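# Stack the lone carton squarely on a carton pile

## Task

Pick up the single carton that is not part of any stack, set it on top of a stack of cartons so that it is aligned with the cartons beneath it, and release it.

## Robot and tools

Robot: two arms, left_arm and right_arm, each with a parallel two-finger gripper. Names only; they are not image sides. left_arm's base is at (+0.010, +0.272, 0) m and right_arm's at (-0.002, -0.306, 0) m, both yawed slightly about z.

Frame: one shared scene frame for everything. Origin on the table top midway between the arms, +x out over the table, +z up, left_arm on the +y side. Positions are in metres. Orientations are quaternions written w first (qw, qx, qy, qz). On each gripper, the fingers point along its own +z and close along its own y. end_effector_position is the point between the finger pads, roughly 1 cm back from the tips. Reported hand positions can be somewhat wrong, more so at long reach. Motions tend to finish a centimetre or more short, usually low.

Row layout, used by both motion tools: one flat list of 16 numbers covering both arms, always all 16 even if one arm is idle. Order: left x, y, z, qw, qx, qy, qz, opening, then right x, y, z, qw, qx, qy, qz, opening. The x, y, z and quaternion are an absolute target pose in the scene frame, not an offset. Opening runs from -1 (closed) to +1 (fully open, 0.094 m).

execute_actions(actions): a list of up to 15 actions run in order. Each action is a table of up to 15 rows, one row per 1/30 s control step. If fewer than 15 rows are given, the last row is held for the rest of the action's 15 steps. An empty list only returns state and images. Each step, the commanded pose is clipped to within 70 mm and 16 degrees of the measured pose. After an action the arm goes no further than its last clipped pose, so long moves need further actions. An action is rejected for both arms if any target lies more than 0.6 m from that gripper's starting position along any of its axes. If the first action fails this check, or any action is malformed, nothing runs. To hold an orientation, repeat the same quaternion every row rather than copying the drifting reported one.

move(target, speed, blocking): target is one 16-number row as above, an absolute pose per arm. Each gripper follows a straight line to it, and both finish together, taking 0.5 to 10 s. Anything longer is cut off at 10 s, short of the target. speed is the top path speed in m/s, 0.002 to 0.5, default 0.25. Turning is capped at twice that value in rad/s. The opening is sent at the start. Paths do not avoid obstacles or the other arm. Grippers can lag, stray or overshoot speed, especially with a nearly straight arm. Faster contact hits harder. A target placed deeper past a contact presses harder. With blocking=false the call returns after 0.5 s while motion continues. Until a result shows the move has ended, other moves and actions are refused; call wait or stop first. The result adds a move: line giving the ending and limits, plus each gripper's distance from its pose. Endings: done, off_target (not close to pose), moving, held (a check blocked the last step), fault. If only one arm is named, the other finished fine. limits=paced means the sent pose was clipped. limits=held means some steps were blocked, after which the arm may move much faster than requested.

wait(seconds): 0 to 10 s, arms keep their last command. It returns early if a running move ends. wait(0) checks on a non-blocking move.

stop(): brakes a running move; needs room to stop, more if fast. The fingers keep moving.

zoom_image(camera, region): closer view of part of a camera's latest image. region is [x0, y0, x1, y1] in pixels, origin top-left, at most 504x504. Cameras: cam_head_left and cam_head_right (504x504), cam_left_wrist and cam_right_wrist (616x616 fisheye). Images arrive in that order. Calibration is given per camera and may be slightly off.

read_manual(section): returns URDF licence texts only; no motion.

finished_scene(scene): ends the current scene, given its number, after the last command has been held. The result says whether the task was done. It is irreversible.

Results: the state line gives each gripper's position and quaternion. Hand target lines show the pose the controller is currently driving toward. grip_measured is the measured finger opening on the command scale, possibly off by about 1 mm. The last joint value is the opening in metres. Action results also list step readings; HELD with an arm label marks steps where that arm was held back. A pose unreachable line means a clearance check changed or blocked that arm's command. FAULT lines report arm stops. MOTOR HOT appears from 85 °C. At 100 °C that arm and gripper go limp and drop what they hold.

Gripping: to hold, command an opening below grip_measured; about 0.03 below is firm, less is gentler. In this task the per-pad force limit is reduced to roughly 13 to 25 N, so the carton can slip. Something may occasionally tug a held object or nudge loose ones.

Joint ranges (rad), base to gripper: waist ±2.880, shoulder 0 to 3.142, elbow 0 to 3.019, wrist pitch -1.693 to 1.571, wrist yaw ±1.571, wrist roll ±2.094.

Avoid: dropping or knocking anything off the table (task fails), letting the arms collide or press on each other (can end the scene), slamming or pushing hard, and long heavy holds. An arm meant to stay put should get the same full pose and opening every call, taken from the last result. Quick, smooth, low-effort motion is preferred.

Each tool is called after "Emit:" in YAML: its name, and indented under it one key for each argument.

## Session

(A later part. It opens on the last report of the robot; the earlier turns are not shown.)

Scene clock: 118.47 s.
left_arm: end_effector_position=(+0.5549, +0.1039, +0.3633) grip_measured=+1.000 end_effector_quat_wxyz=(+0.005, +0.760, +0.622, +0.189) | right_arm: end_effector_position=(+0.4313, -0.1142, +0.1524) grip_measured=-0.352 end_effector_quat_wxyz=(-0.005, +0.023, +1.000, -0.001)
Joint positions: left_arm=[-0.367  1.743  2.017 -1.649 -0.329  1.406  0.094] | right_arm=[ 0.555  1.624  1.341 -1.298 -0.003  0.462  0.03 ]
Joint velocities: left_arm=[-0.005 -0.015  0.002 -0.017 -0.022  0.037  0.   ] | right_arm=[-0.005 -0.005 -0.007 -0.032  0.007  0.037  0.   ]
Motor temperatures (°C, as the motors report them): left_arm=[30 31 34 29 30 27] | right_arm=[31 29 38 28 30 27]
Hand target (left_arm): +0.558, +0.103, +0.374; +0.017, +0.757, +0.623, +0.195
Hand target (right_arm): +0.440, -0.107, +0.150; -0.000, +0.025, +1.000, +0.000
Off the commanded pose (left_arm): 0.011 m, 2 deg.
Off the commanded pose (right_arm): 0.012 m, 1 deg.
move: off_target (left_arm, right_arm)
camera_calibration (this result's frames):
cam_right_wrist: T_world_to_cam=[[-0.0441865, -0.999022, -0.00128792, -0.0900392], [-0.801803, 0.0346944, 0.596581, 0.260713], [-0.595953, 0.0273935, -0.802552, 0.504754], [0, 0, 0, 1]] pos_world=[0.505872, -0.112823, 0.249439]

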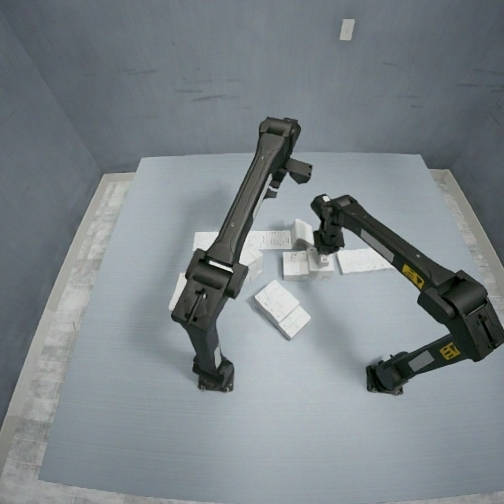

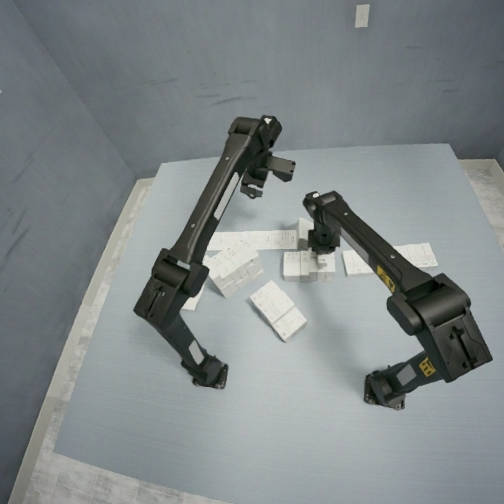

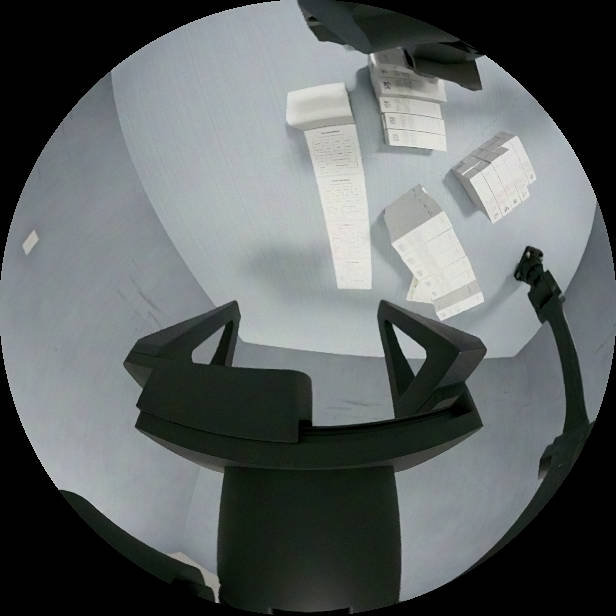

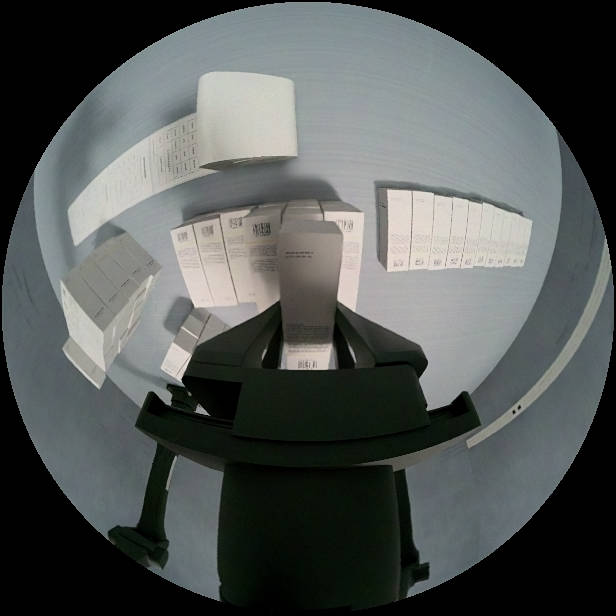

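Emit:
move:
  target: [0.558,0.103,0.374,0.017,0.757,0.623,0.195,1, 0.436,-0.102,0.124,0,0.025,1,0,-0.5]
  speed: 0.05

Emit:
zoom_image:
  camera: "cam_right_wrist"
  region: [150, 100, 470, 400]

Emit:
zoom_image:
  camera: "cam_head_left"
  region: [250, 200, 400, 310]

Scene clock: 132.43 s.
left_arm: end_effector_position=(+0.5549, +0.1039, +0.3633) grip_measured=+1.000 end_effector_quat_wxyz=(+0.005, +0.760, +0.622, +0.189) | right_arm: end_effector_position=(+0.4377, -0.1046, +0.1434) grip_measured=-0.352 end_effector_quat_wxyz=(+0.014, +0.024, +1.000, +0.008)
Joint positions: left_arm=[-0.367  1.743  2.017 -1.649 -0.329  1.406  0.094] | right_arm=[ 0.568  1.63   1.322 -1.232 -0.002  0.477  0.03 ]
Joint velocities: left_arm=[-0.005  0.005  0.002 -0.002 -0.051 -0.066  0.   ] | right_arm=[ 0.005  0.005 -0.007  0.007  0.007  0.007  0.001]
Motor temperatures (°C, as the motors report them): left_arm=[30 31 34 29 30 27] | right_arm=[31 29 36 28 30 27]
Hand target (left_arm): +0.558, +0.103, +0.374; +0.017, +0.757, +0.623, +0.195
Hand target (right_arm): +0.436, -0.102, +0.124; -0.000, +0.025, +1.000, -0.000
Off the commanded pose (left_arm): 0.011 m, 2 deg.
Off the commanded pose (right_arm): 0.020 m, 2 deg.
move: off_target (left_arm, right_arm)
camera_calibration (this result's frames):
cam_right_wrist: T_world_to_cam=[[-0.0460734, -0.998741, -0.0198221, -0.0767081], [-0.8243, 0.0268023, 0.565518, 0.284391], [-0.564275, 0.0423947, -0.824498, 0.491936], [0, 0, 0, 1]] pos_world=[0.508476, -0.105089, 0.243252]

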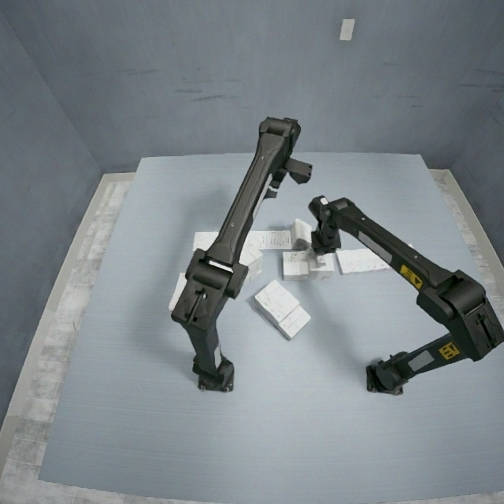

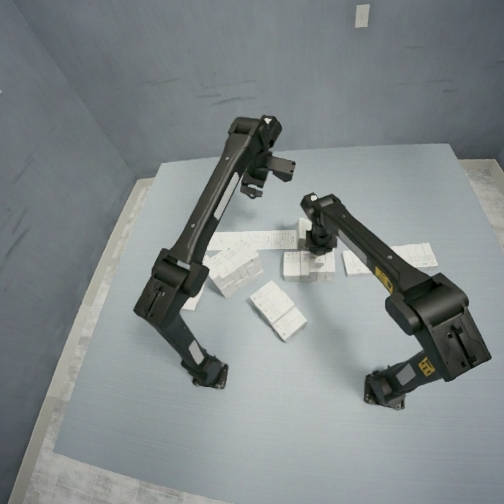

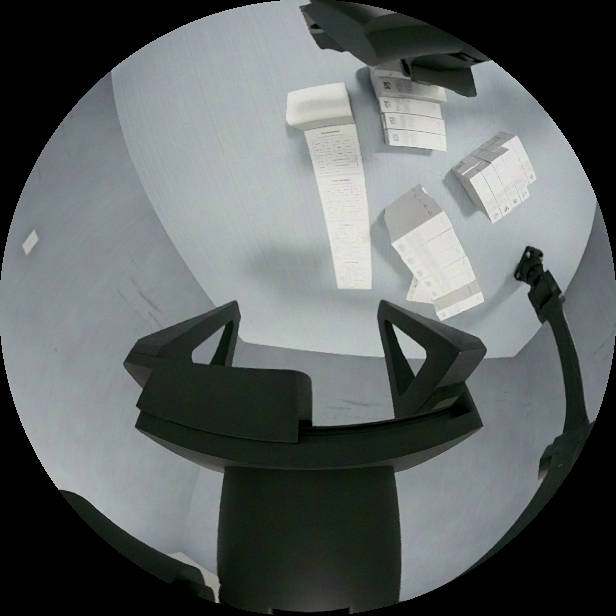

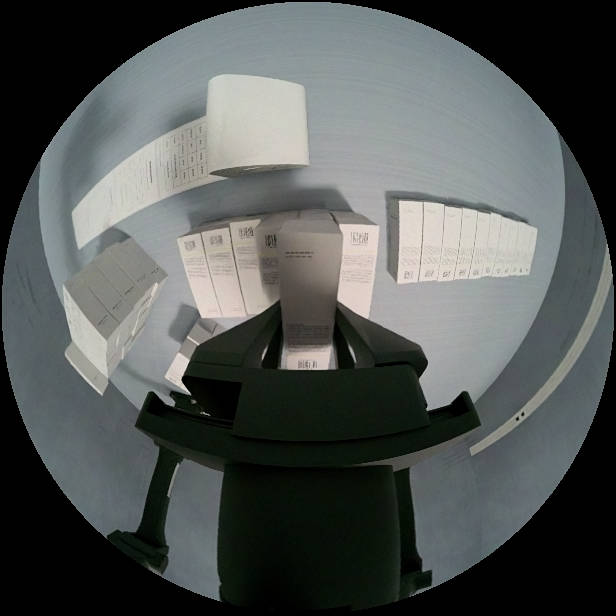

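Region (150, 100, 470, 400) of cam_right_wrist's 616x616 image, scaled by 1.575, with more detail than that image has; it fills the top 472 rows of this view, and the rest is white.

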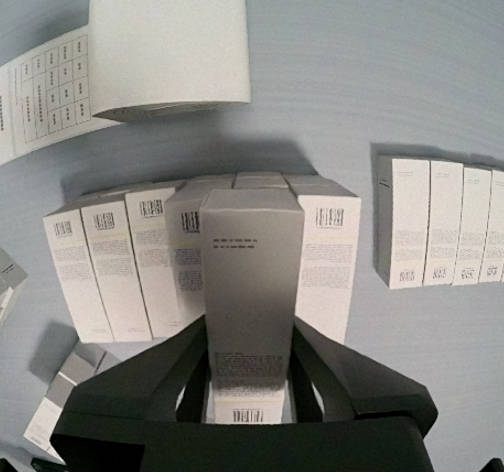

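Region (250, 200, 400, 310) of cam_head_left's 504x504 image, scaled by 3.360, with more detail than that image has; it fills the top 370 rows of this view, and the rest is white.

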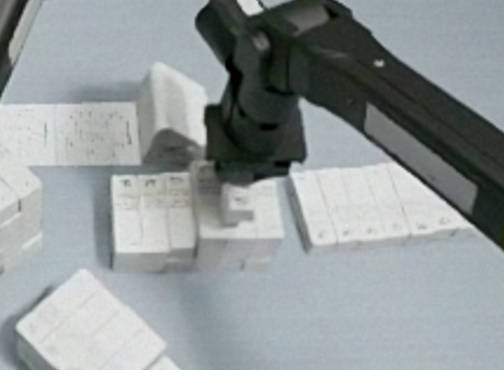

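Emit:
execute_actions:
  actions:
    - [[0.558,0.103,0.374,0.017,0.757,0.623,0.195,1, 0.428,-0.108,0.118,0,0.025,1,0,-0.5]]
    - [[0.558,0.103,0.374,0.017,0.757,0.623,0.195,1, 0.428,-0.108,0.118,0,0.025,1,0,-0.5]]

Emit:
zoom_image:
  camera: "cam_right_wrist"
  region: [150, 100, 470, 400]

Emit:
zoom_image:
  camera: "cam_head_left"
  region: [250, 200, 400, 310]

Scene clock: 140.53 s.
left_arm: end_effector_position=(+0.5549, +0.1039, +0.3633) grip_measured=+1.000 end_effector_quat_wxyz=(+0.005, +0.760, +0.622, +0.189) | right_arm: end_effector_position=(+0.4276, -0.1092, +0.1275) grip_measured=-0.352 end_effector_quat_wxyz=(+0.004, +0.024, +1.000, +0.003)
Joint positions: left_arm=[-0.367  1.743  2.017 -1.649 -0.329  1.406  0.094] | right_arm=[ 0.568  1.629  1.278 -1.21  -0.002  0.477  0.03 ]
Joint velocities: left_arm=[-0.005  0.005 -0.002 -0.007 -0.007 -0.007  0.   ] | right_arm=[-0.005  0.005 -0.007 -0.007  0.007  0.081 -0.   ]
Motor temperatures (°C, as the motors report them): left_arm=[30 31 34 29 30 27] | right_arm=[31 29 35 28 30 27]
Hand target (left_arm): +0.558, +0.103, +0.374; +0.017, +0.757, +0.623, +0.195
Hand target (right_arm): +0.428, -0.108, +0.118; -0.000, +0.025, +1.000, -0.000
Off the commanded pose (left_arm): 0.011 m, 2 deg.
Off the commanded pose (right_arm): 0.010 m, 1 deg.
Step readings (end_effector_position; steps 1 to 15: 1st action; 16 to 30: 2nd action):
0: left_arm (+0.5549, +0.1039, +0.3633) | right_arm (+0.4377, -0.1046, +0.1434)
1: left_arm (+0.5549, +0.1039, +0.3633) | right_arm (+0.4373, -0.1048, +0.1417)
2: left_arm (+0.5549, +0.1039, +0.3633) | right_arm (+0.4364, -0.1052, +0.1391)
4: left_arm (+0.5549, +0.1039, +0.3633) | right_arm (+0.4317, -0.1073, +0.1324)
8: left_arm (+0.5549, +0.1039, +0.3633) | right_arm (+0.4270, -0.1095, +0.1275)
15: left_arm (+0.5549, +0.1039, +0.3633) | right_arm (+0.4276, -0.1092, +0.1275)
16: left_arm (+0.5549, +0.1039, +0.3633) | right_arm (+0.4276, -0.1092, +0.1275)
17: left_arm (+0.5549, +0.1039, +0.3633) | right_arm (+0.4276, -0.1092, +0.1275)
19: left_arm (+0.5549, +0.1039, +0.3633) | right_arm (+0.4276, -0.1092, +0.1275)
23: left_arm (+0.5549, +0.1039, +0.3633) | right_arm (+0.4276, -0.1092, +0.1275)
30: end_effector_position above
camera_calibration (this result's frames):
cam_right_wrist: T_world_to_cam=[[-0.046748, -0.998858, -0.00987765, -0.0830659], [-0.812946, 0.0322973, 0.581442, 0.278938], [-0.580459, 0.0352113, -0.813528, 0.478096], [0, 0, 0, 1]] pos_world=[0.500394, -0.108814, 0.225937]

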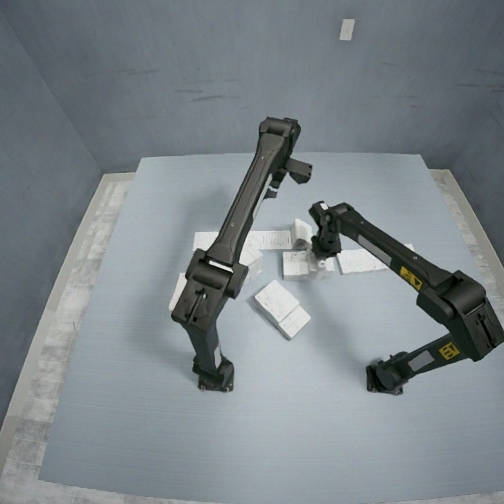

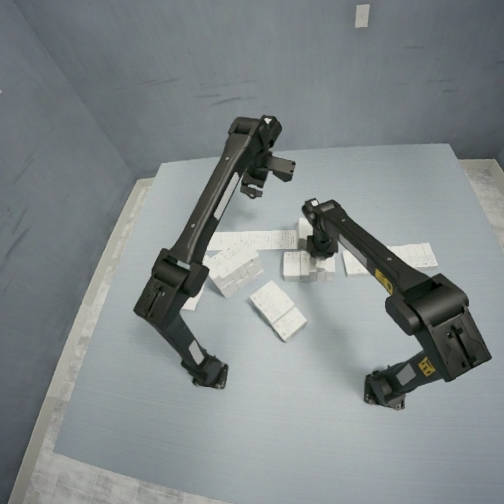

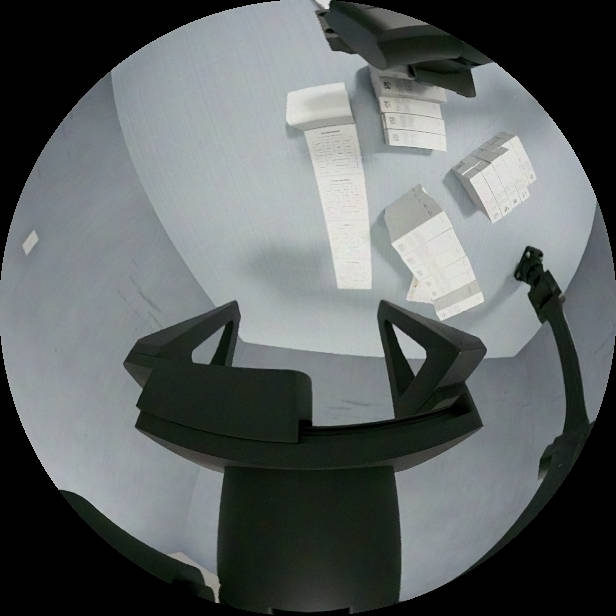

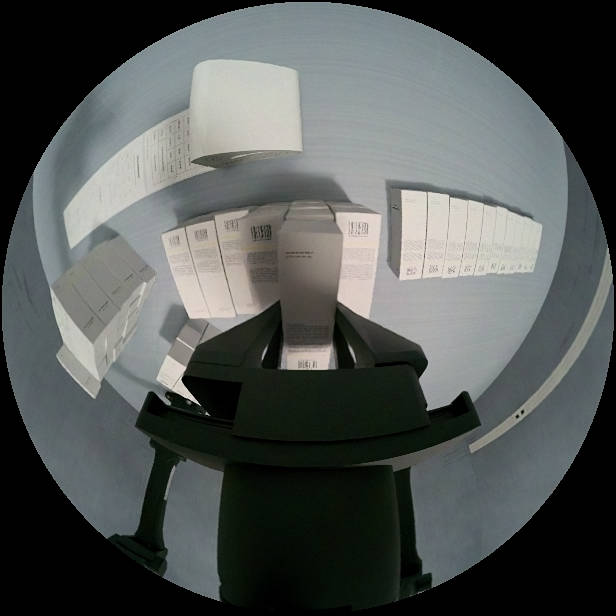

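Region (150, 100, 470, 400) of cam_right_wrist's 616x616 image, scaled by 1.575, with more detail than that image has; it fills the top 472 rows of this view, and the rest is white.

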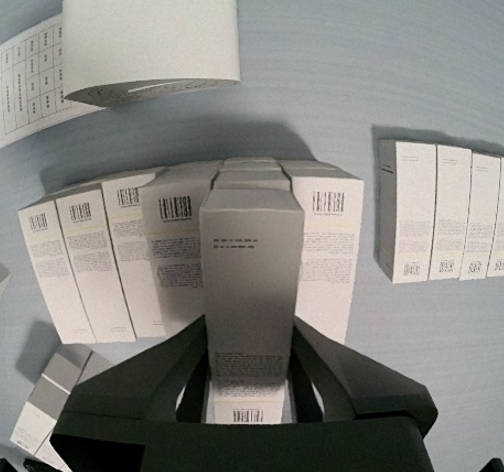

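Region (250, 200, 400, 310) of cam_head_left's 504x504 image, scaled by 3.360, with more detail than that image has; it fills the top 370 rows of this view, and the rest is white.

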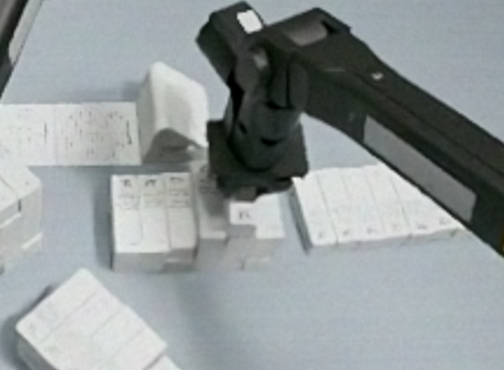

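Emit:
execute_actions:
  actions:
    - [[0.558,0.103,0.374,0.017,0.757,0.623,0.195,1, 0.429,-0.108,0.114,0,0.025,1,0,-0.5],[0.558,0.103,0.374,0.017,0.757,0.623,0.195,1, 0.429,-0.108,0.112,0,0.025,1,0,-0.5],[0.558,0.103,0.374,0.017,0.757,0.623,0.195,1, 0.429,-0.108,0.110,0,0.025,1,0,-0.5],[0.558,0.103,0.374,0.017,0.757,0.623,0.195,1, 0.429,-0.108,0.108,0,0.025,1,0,-0.5]]
    - [[0.558,0.103,0.374,0.017,0.757,0.623,0.195,1, 0.429,-0.108,0.108,0,0.025,1,0,-0.5]]

Emit:
zoom_image:
  camera: "cam_right_wrist"
  region: [150, 100, 470, 400]

Scene clock: 151.37 s.
left_arm: end_effector_position=(+0.5549, +0.1039, +0.3633) grip_measured=+1.000 end_effector_quat_wxyz=(+0.005, +0.760, +0.622, +0.189) | right_arm: end_effector_position=(+0.4302, -0.1080, +0.1244) grip_measured=-0.352 end_effector_quat_wxyz=(+0.011, +0.024, +1.000, +0.007)
Joint positions: left_arm=[-0.367  1.743  2.017 -1.649 -0.329  1.406  0.094] | right_arm=[ 0.568  1.629  1.269 -1.185 -0.002  0.477  0.03 ]
Joint velocities: left_arm=[-0.015 -0.034 -0.017 -0.002 -0.037 -0.022  0.   ] | right_arm=[-0.005 -0.005  0.002  0.002 -0.007  0.051 -0.002]
Motor temperatures (°C, as the motors report them): left_arm=[30 31 35 29 30 27] | right_arm=[31 29 35 28 30 27]
Hand target (left_arm): +0.558, +0.103, +0.374; +0.017, +0.757, +0.623, +0.195
Hand target (right_arm): +0.429, -0.108, +0.108; +0.000, +0.025, +1.000, -0.000
Off the commanded pose (left_arm): 0.011 m, 2 deg.
Off the commanded pose (right_arm): 0.016 m, 1 deg.
Step readings (end_effector_position; steps 1 to 15: 1st action; 16 to 30: 2nd action):
0: left_arm (+0.5549, +0.1039, +0.3633) | right_arm (+0.4276, -0.1092, +0.1275)
1: left_arm (+0.5549, +0.1039, +0.3633) | right_arm (+0.4280, -0.1090, +0.1275)
2: left_arm (+0.5549, +0.1039, +0.3633) | right_arm (+0.4288, -0.1087, +0.1275)
4: left_arm (+0.5549, +0.1039, +0.3633) | right_arm (+0.4304, -0.1079, +0.1268)
8: left_arm (+0.5549, +0.1039, +0.3633) | right_arm (+0.4302, -0.1080, +0.1247)
15: left_arm (+0.5549, +0.1039, +0.3633) | right_arm (+0.4302, -0.1080, +0.1244)
16: left_arm (+0.5549, +0.1039, +0.3633) | right_arm (+0.4302, -0.1080, +0.1244)
17: left_arm (+0.5549, +0.1039, +0.3633) | right_arm (+0.4302, -0.1080, +0.1244)
19: left_arm (+0.5549, +0.1039, +0.3633) | right_arm (+0.4302, -0.1080, +0.1244)
23: left_arm (+0.5549, +0.1039, +0.3633) | right_arm (+0.4302, -0.1080, +0.1244)
30: end_effector_position above
camera_calibration (this result's frames):
cam_right_wrist: T_world_to_cam=[[-0.0465507, -0.998768, -0.0172135, -0.080989], [-0.821333, 0.0284615, 0.569738, 0.287388], [-0.568546, 0.0406597, -0.821646, 0.473492], [0, 0, 0, 1]] pos_world=[0.501473, -0.108321, 0.223912]

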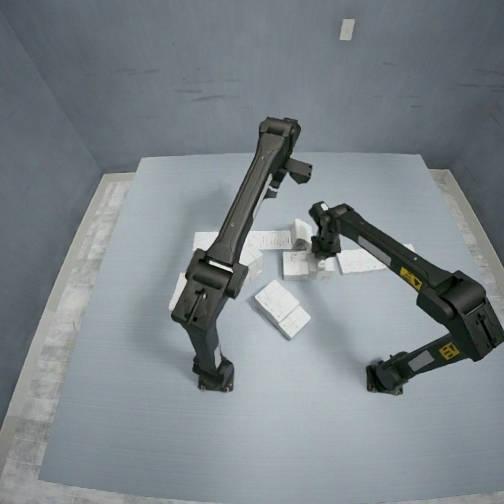

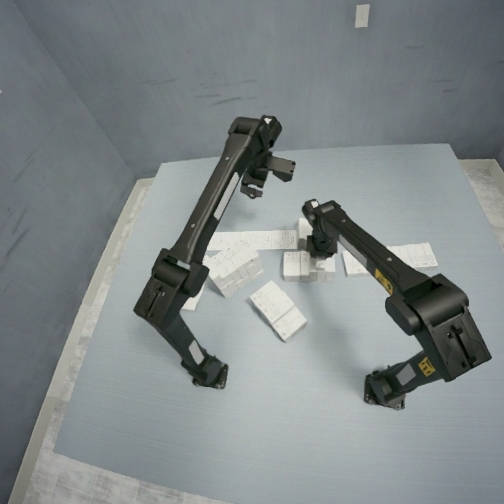

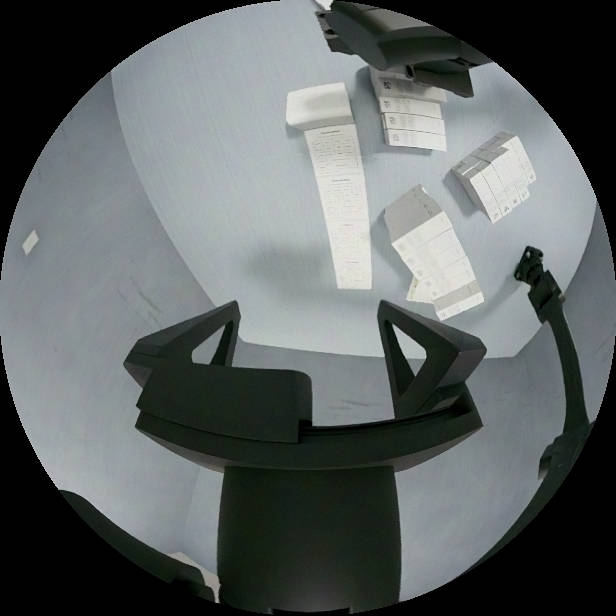

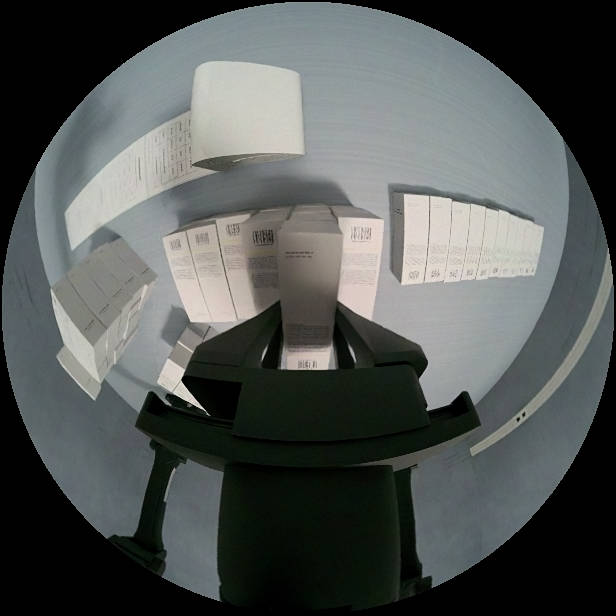

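Region (150, 100, 470, 400) of cam_right_wrist's 616x616 image, scaled by 1.575, with more detail than that image has; it fills the top 472 rows of this view, and the rest is white.

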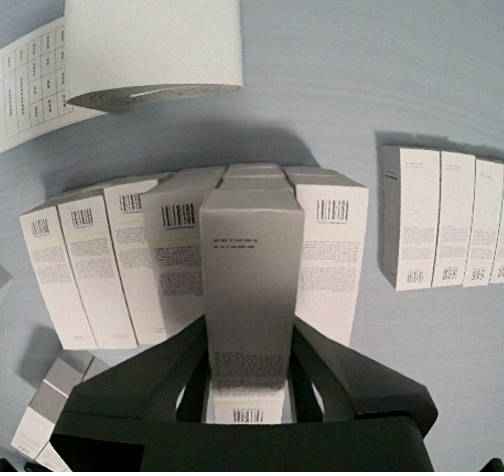

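Emit:
execute_actions:
  actions:
    - [[0.558,0.103,0.374,0.017,0.757,0.623,0.195,1, 0.427,-0.110,0.104,0,0.025,1,0,-0.5],[0.558,0.103,0.374,0.017,0.757,0.623,0.195,1, 0.427,-0.110,0.101,0,0.025,1,0,-0.5],[0.558,0.103,0.374,0.017,0.757,0.623,0.195,1, 0.427,-0.110,0.098,0,0.025,1,0,-0.5]]

Emit:
zoom_image:
  camera: "cam_right_wrist"
  region: [150, 100, 470, 400]

Scene clock: 159.37 s.
left_arm: end_effector_position=(+0.5549, +0.1039, +0.3633) grip_measured=+1.000 end_effector_quat_wxyz=(+0.005, +0.760, +0.622, +0.189) | right_arm: end_effector_position=(+0.4300, -0.1081, +0.1193) grip_measured=-0.353 end_effector_quat_wxyz=(+0.015, +0.024, +1.000, +0.008)
Joint positions: left_arm=[-0.367  1.743  2.017 -1.649 -0.329  1.406  0.094] | right_arm=[ 0.568  1.629  1.255 -1.163 -0.002  0.477  0.03 ]
Joint velocities: left_arm=[-0.015 -0.015 -0.007 -0.007 -0.022 -0.051  0.   ] | right_arm=[-0.005  0.005 -0.002  0.007 -0.007  0.037  0.   ]
Motor temperatures (°C, as the motors report them): left_arm=[30 31 35 29 30 27] | right_arm=[31 29 35 28 30 27]
Hand target (left_arm): +0.558, +0.103, +0.374; +0.017, +0.757, +0.623, +0.195
Hand target (right_arm): +0.426, -0.110, +0.099; -0.000, +0.025, +1.000, -0.000
Off the commanded pose (left_arm): 0.011 m, 2 deg.
Off the commanded pose (right_arm): 0.022 m, 2 deg.
Step readings (end_effector_position):
0: left_arm (+0.5549, +0.1039, +0.3633) | right_arm (+0.4302, -0.1080, +0.1244)
1: left_arm (+0.5549, +0.1039, +0.3633) | right_arm (+0.4300, -0.1081, +0.1237)
2: left_arm (+0.5549, +0.1039, +0.3633) | right_arm (+0.4302, -0.1080, +0.1226)
4: left_arm (+0.5549, +0.1039, +0.3633) | right_arm (+0.4297, -0.1083, +0.1194)
8: left_arm (+0.5549, +0.1039, +0.3633) | right_arm (+0.4300, -0.1081, +0.1193)
15: end_effector_position above
camera_calibration (this result's frames):
cam_right_wrist: T_world_to_cam=[[-0.0464263, -0.998711, -0.0205308, -0.0808227], [-0.825071, 0.026752, 0.564396, 0.292212], [-0.563119, 0.0431421, -0.825249, 0.467549], [0, 0, 0, 1]] pos_world=[0.500629, -0.108707, 0.219262]

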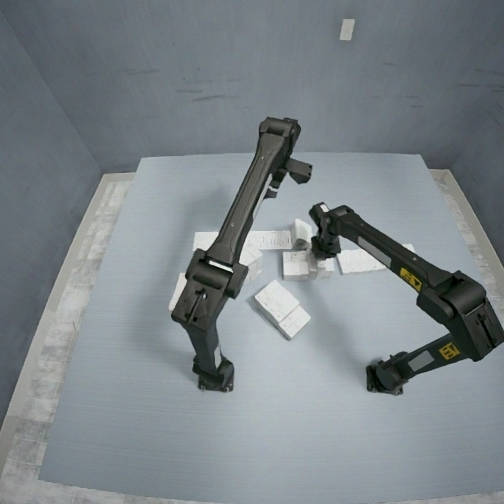

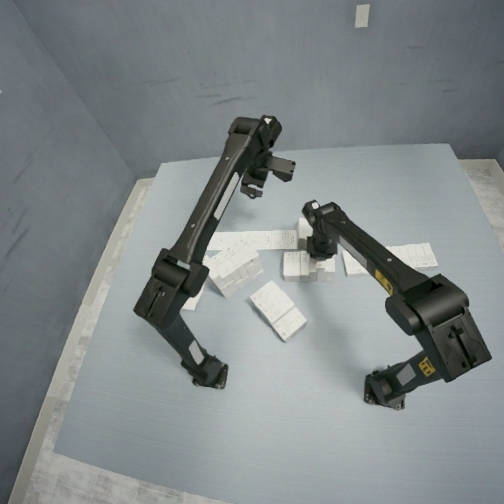

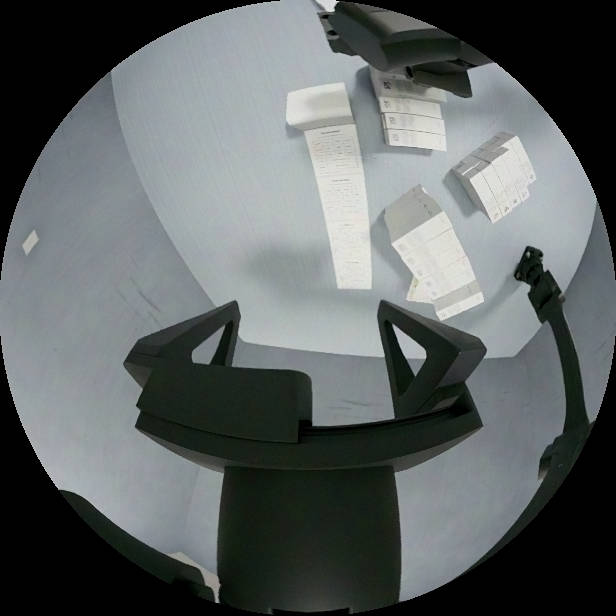

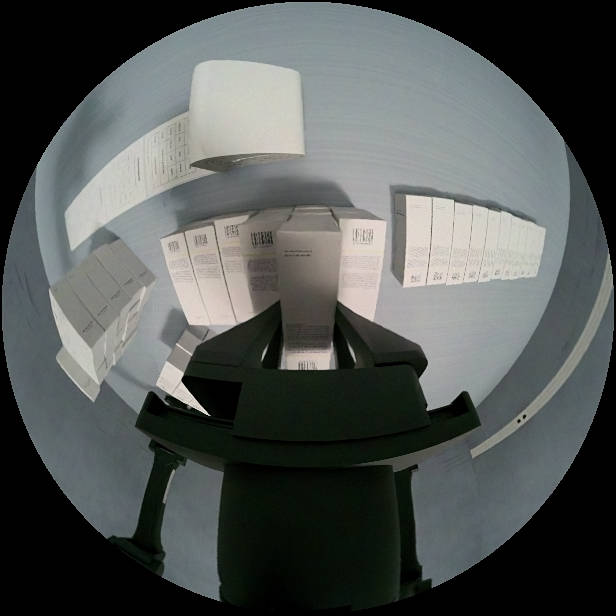

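Region (150, 100, 470, 400) of cam_right_wrist's 616x616 image, scaled by 1.575, with more detail than that image has; it fills the top 472 rows of this view, and the rest is white.

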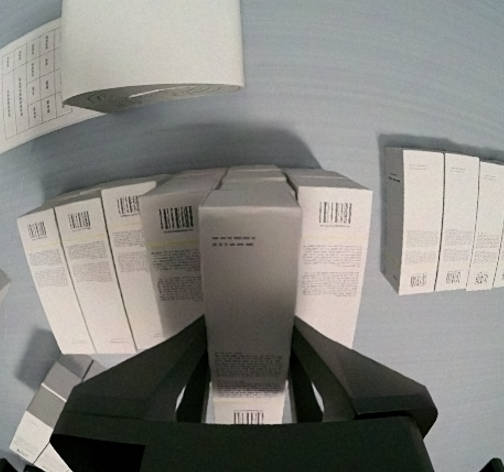

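Emit:
execute_actions:
  actions:
    - [[0.558,0.103,0.374,0.017,0.757,0.623,0.195,1, 0.430,-0.108,0.112,0.01,0.025,1,0.005,0.3]]
    - [[0.558,0.103,0.374,0.017,0.757,0.623,0.195,1, 0.430,-0.108,0.14,0,0.025,1,0,0.3],[0.558,0.103,0.374,0.017,0.757,0.623,0.195,1, 0.430,-0.108,0.15,0,0.025,1,0,0.3],[0.558,0.103,0.374,0.017,0.757,0.623,0.195,1, 0.430,-0.108,0.16,0,0.025,1,0,0.3],[0.558,0.103,0.374,0.017,0.757,0.623,0.195,1, 0.430,-0.108,0.17,0,0.025,1,0,0.3],[0.558,0.103,0.374,0.017,0.757,0.623,0.195,1, 0.430,-0.108,0.18,0,0.025,1,0,0.3],[0.558,0.103,0.374,0.017,0.757,0.623,0.195,1, 0.430,-0.108,0.2,0,0.025,1,0,0.3]]
    - [[0.558,0.103,0.374,0.017,0.757,0.623,0.195,1, 0.430,-0.108,0.2,0,0.025,1,0,0.3]]

Emit:
zoom_image:
  camera: "cam_right_wrist"
  region: [150, 100, 470, 400]

Emit:
zoom_image:
  camera: "cam_head_left"
  region: [250, 200, 400, 310]

Scene clock: 172.83 s.
left_arm: end_effector_position=(+0.5549, +0.1039, +0.3633) grip_measured=+1.000 end_effector_quat_wxyz=(+0.005, +0.760, +0.622, +0.189) | right_arm: end_effector_position=(+0.4207, -0.1124, +0.1880) grip_measured=+0.298 end_effector_quat_wxyz=(-0.010, +0.024, +1.000, -0.004)
Joint positions: left_arm=[-0.367  1.743  2.017 -1.649 -0.329  1.406  0.094] | right_arm=[ 0.568  1.587  1.391 -1.397 -0.002  0.477  0.061]
Joint velocities: left_arm=[-0.005 -0.005 -0.022 -0.002  0.022 -0.081  0.   ] | right_arm=[-0.005  0.005 -0.002 -0.007 -0.022  0.022 -0.001]
Motor temperatures (°C, as the motors report them): left_arm=[30 31 35 29 30 27] | right_arm=[31 29 35 28 30 27]
Hand target (left_arm): +0.558, +0.103, +0.374; +0.017, +0.757, +0.623, +0.195
Hand target (right_arm): +0.429, -0.108, +0.200; +0.000, +0.025, +1.000, +0.000
Off the commanded pose (left_arm): 0.011 m, 2 deg.
Off the commanded pose (right_arm): 0.016 m, 1 deg.
Step readings (end_effector_position; steps 1 to 15: 1st action; 16 to 30: 2nd action; 31 to 45: 3rd action):
0: left_arm (+0.5549, +0.1039, +0.3633) | right_arm (+0.4300, -0.1081, +0.1193)
1: left_arm (+0.5549, +0.1039, +0.3633) | right_arm (+0.4300, -0.1081, +0.1193)
2: left_arm (+0.5549, +0.1039, +0.3633) | right_arm (+0.4300, -0.1081, +0.1193)
4: left_arm (+0.5549, +0.1039, +0.3633) | right_arm (+0.4300, -0.1081, +0.1193)
8: left_arm (+0.5549, +0.1039, +0.3633) | right_arm (+0.4300, -0.1081, +0.1193)
15: left_arm (+0.5549, +0.1039, +0.3633) | right_arm (+0.4300, -0.1081, +0.1193)
16: left_arm (+0.5549, +0.1039, +0.3633) | right_arm (+0.4279, -0.1091, +0.1200)
17: left_arm (+0.5549, +0.1039, +0.3633) | right_arm (+0.4233, -0.1112, +0.1216)
19: left_arm (+0.5549, +0.1039, +0.3633) | right_arm (+0.4160, -0.1145, +0.1275)
23: left_arm (+0.5549, +0.1039, +0.3633) | right_arm (+0.4136, -0.1156, +0.1532)
30: left_arm (+0.5549, +0.1039, +0.3633) | right_arm (+0.4212, -0.1121, +0.1878)
31: left_arm (+0.5549, +0.1039, +0.3633) | right_arm (+0.4210, -0.1122, +0.1880)
32: left_arm (+0.5549, +0.1039, +0.3633) | right_arm (+0.4209, -0.1123, +0.1880)
34: left_arm (+0.5549, +0.1039, +0.3633) | right_arm (+0.4207, -0.1124, +0.1880)
38: left_arm (+0.5549, +0.1039, +0.3633) | right_arm (+0.4207, -0.1124, +0.1880)
45: end_effector_position above
camera_calibration (this result's frames):
cam_right_wrist: T_world_to_cam=[[-0.046822, -0.998892, 0.00479982, -0.0887077], [-0.795667, 0.0402003, 0.604399, 0.22748], [-0.603922, 0.0244801, -0.796667, 0.528911], [0, 0, 0, 1]] pos_world=[0.496266, -0.110702, 0.284303]

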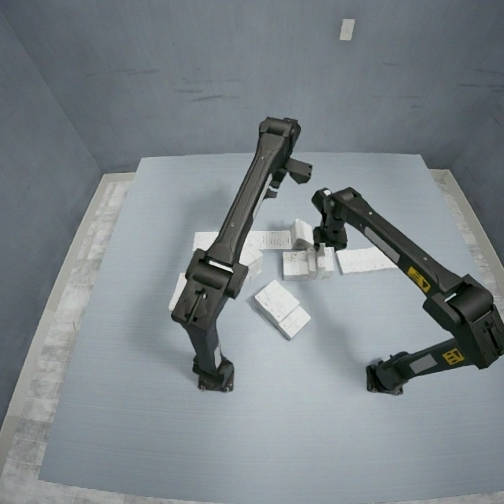

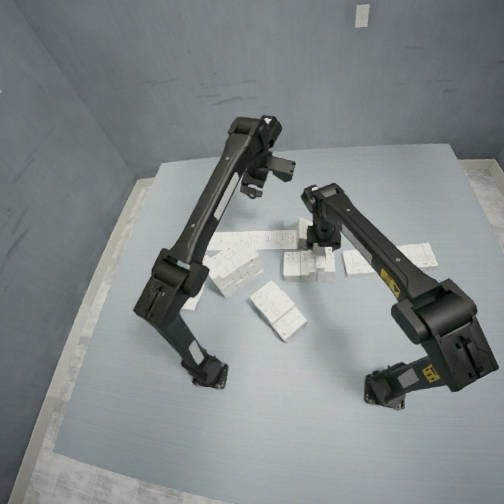

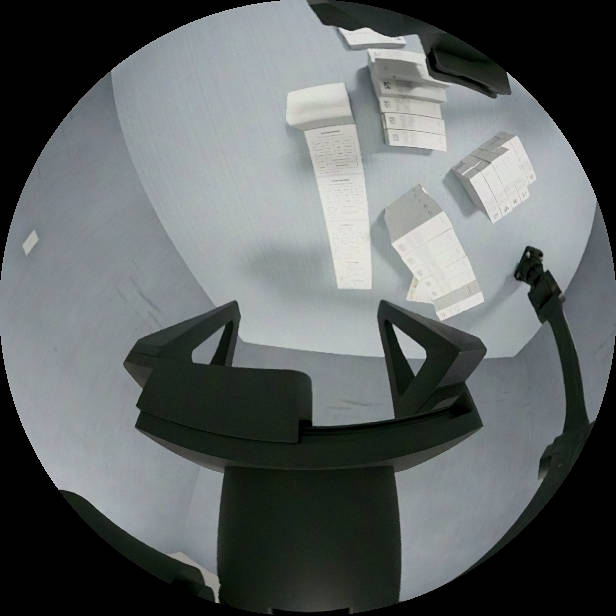

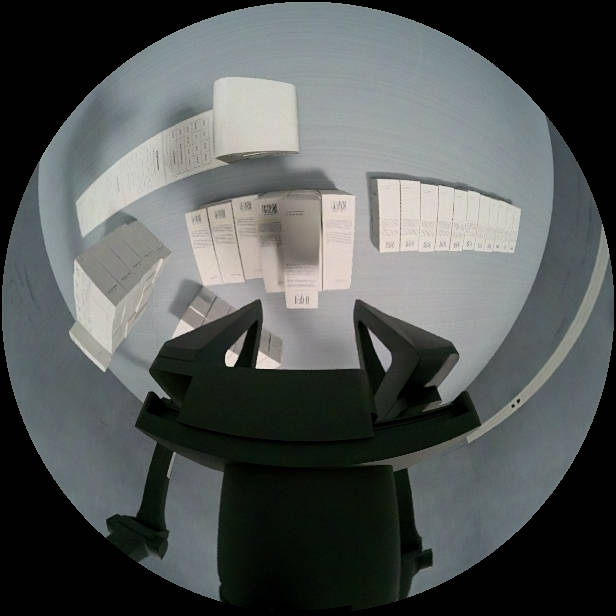

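Region (150, 100, 470, 400) of cam_right_wrist's 616x616 image, scaled by 1.575, with more detail than that image has; it fills the top 472 rows of this view, and the rest is white.

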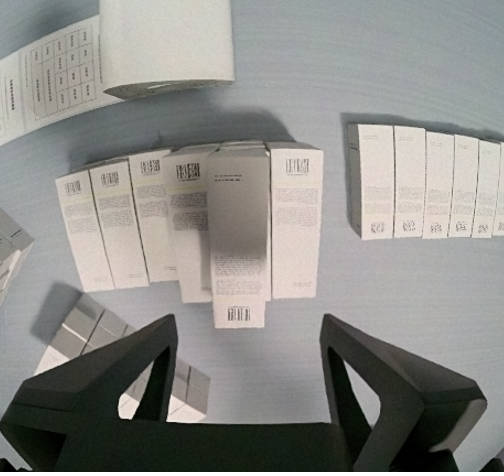

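Region (250, 200, 400, 310) of cam_head_left's 504x504 image, scaled by 3.360, with more detail than that image has; it fills the top 370 rows of this view, and the rest is white.

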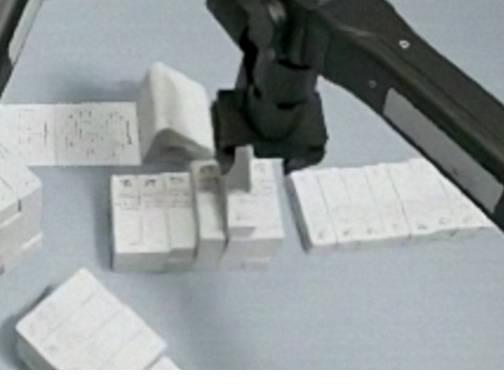

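Emit:
finished_scene:
  scene: 1

The scene is finished: the task was done.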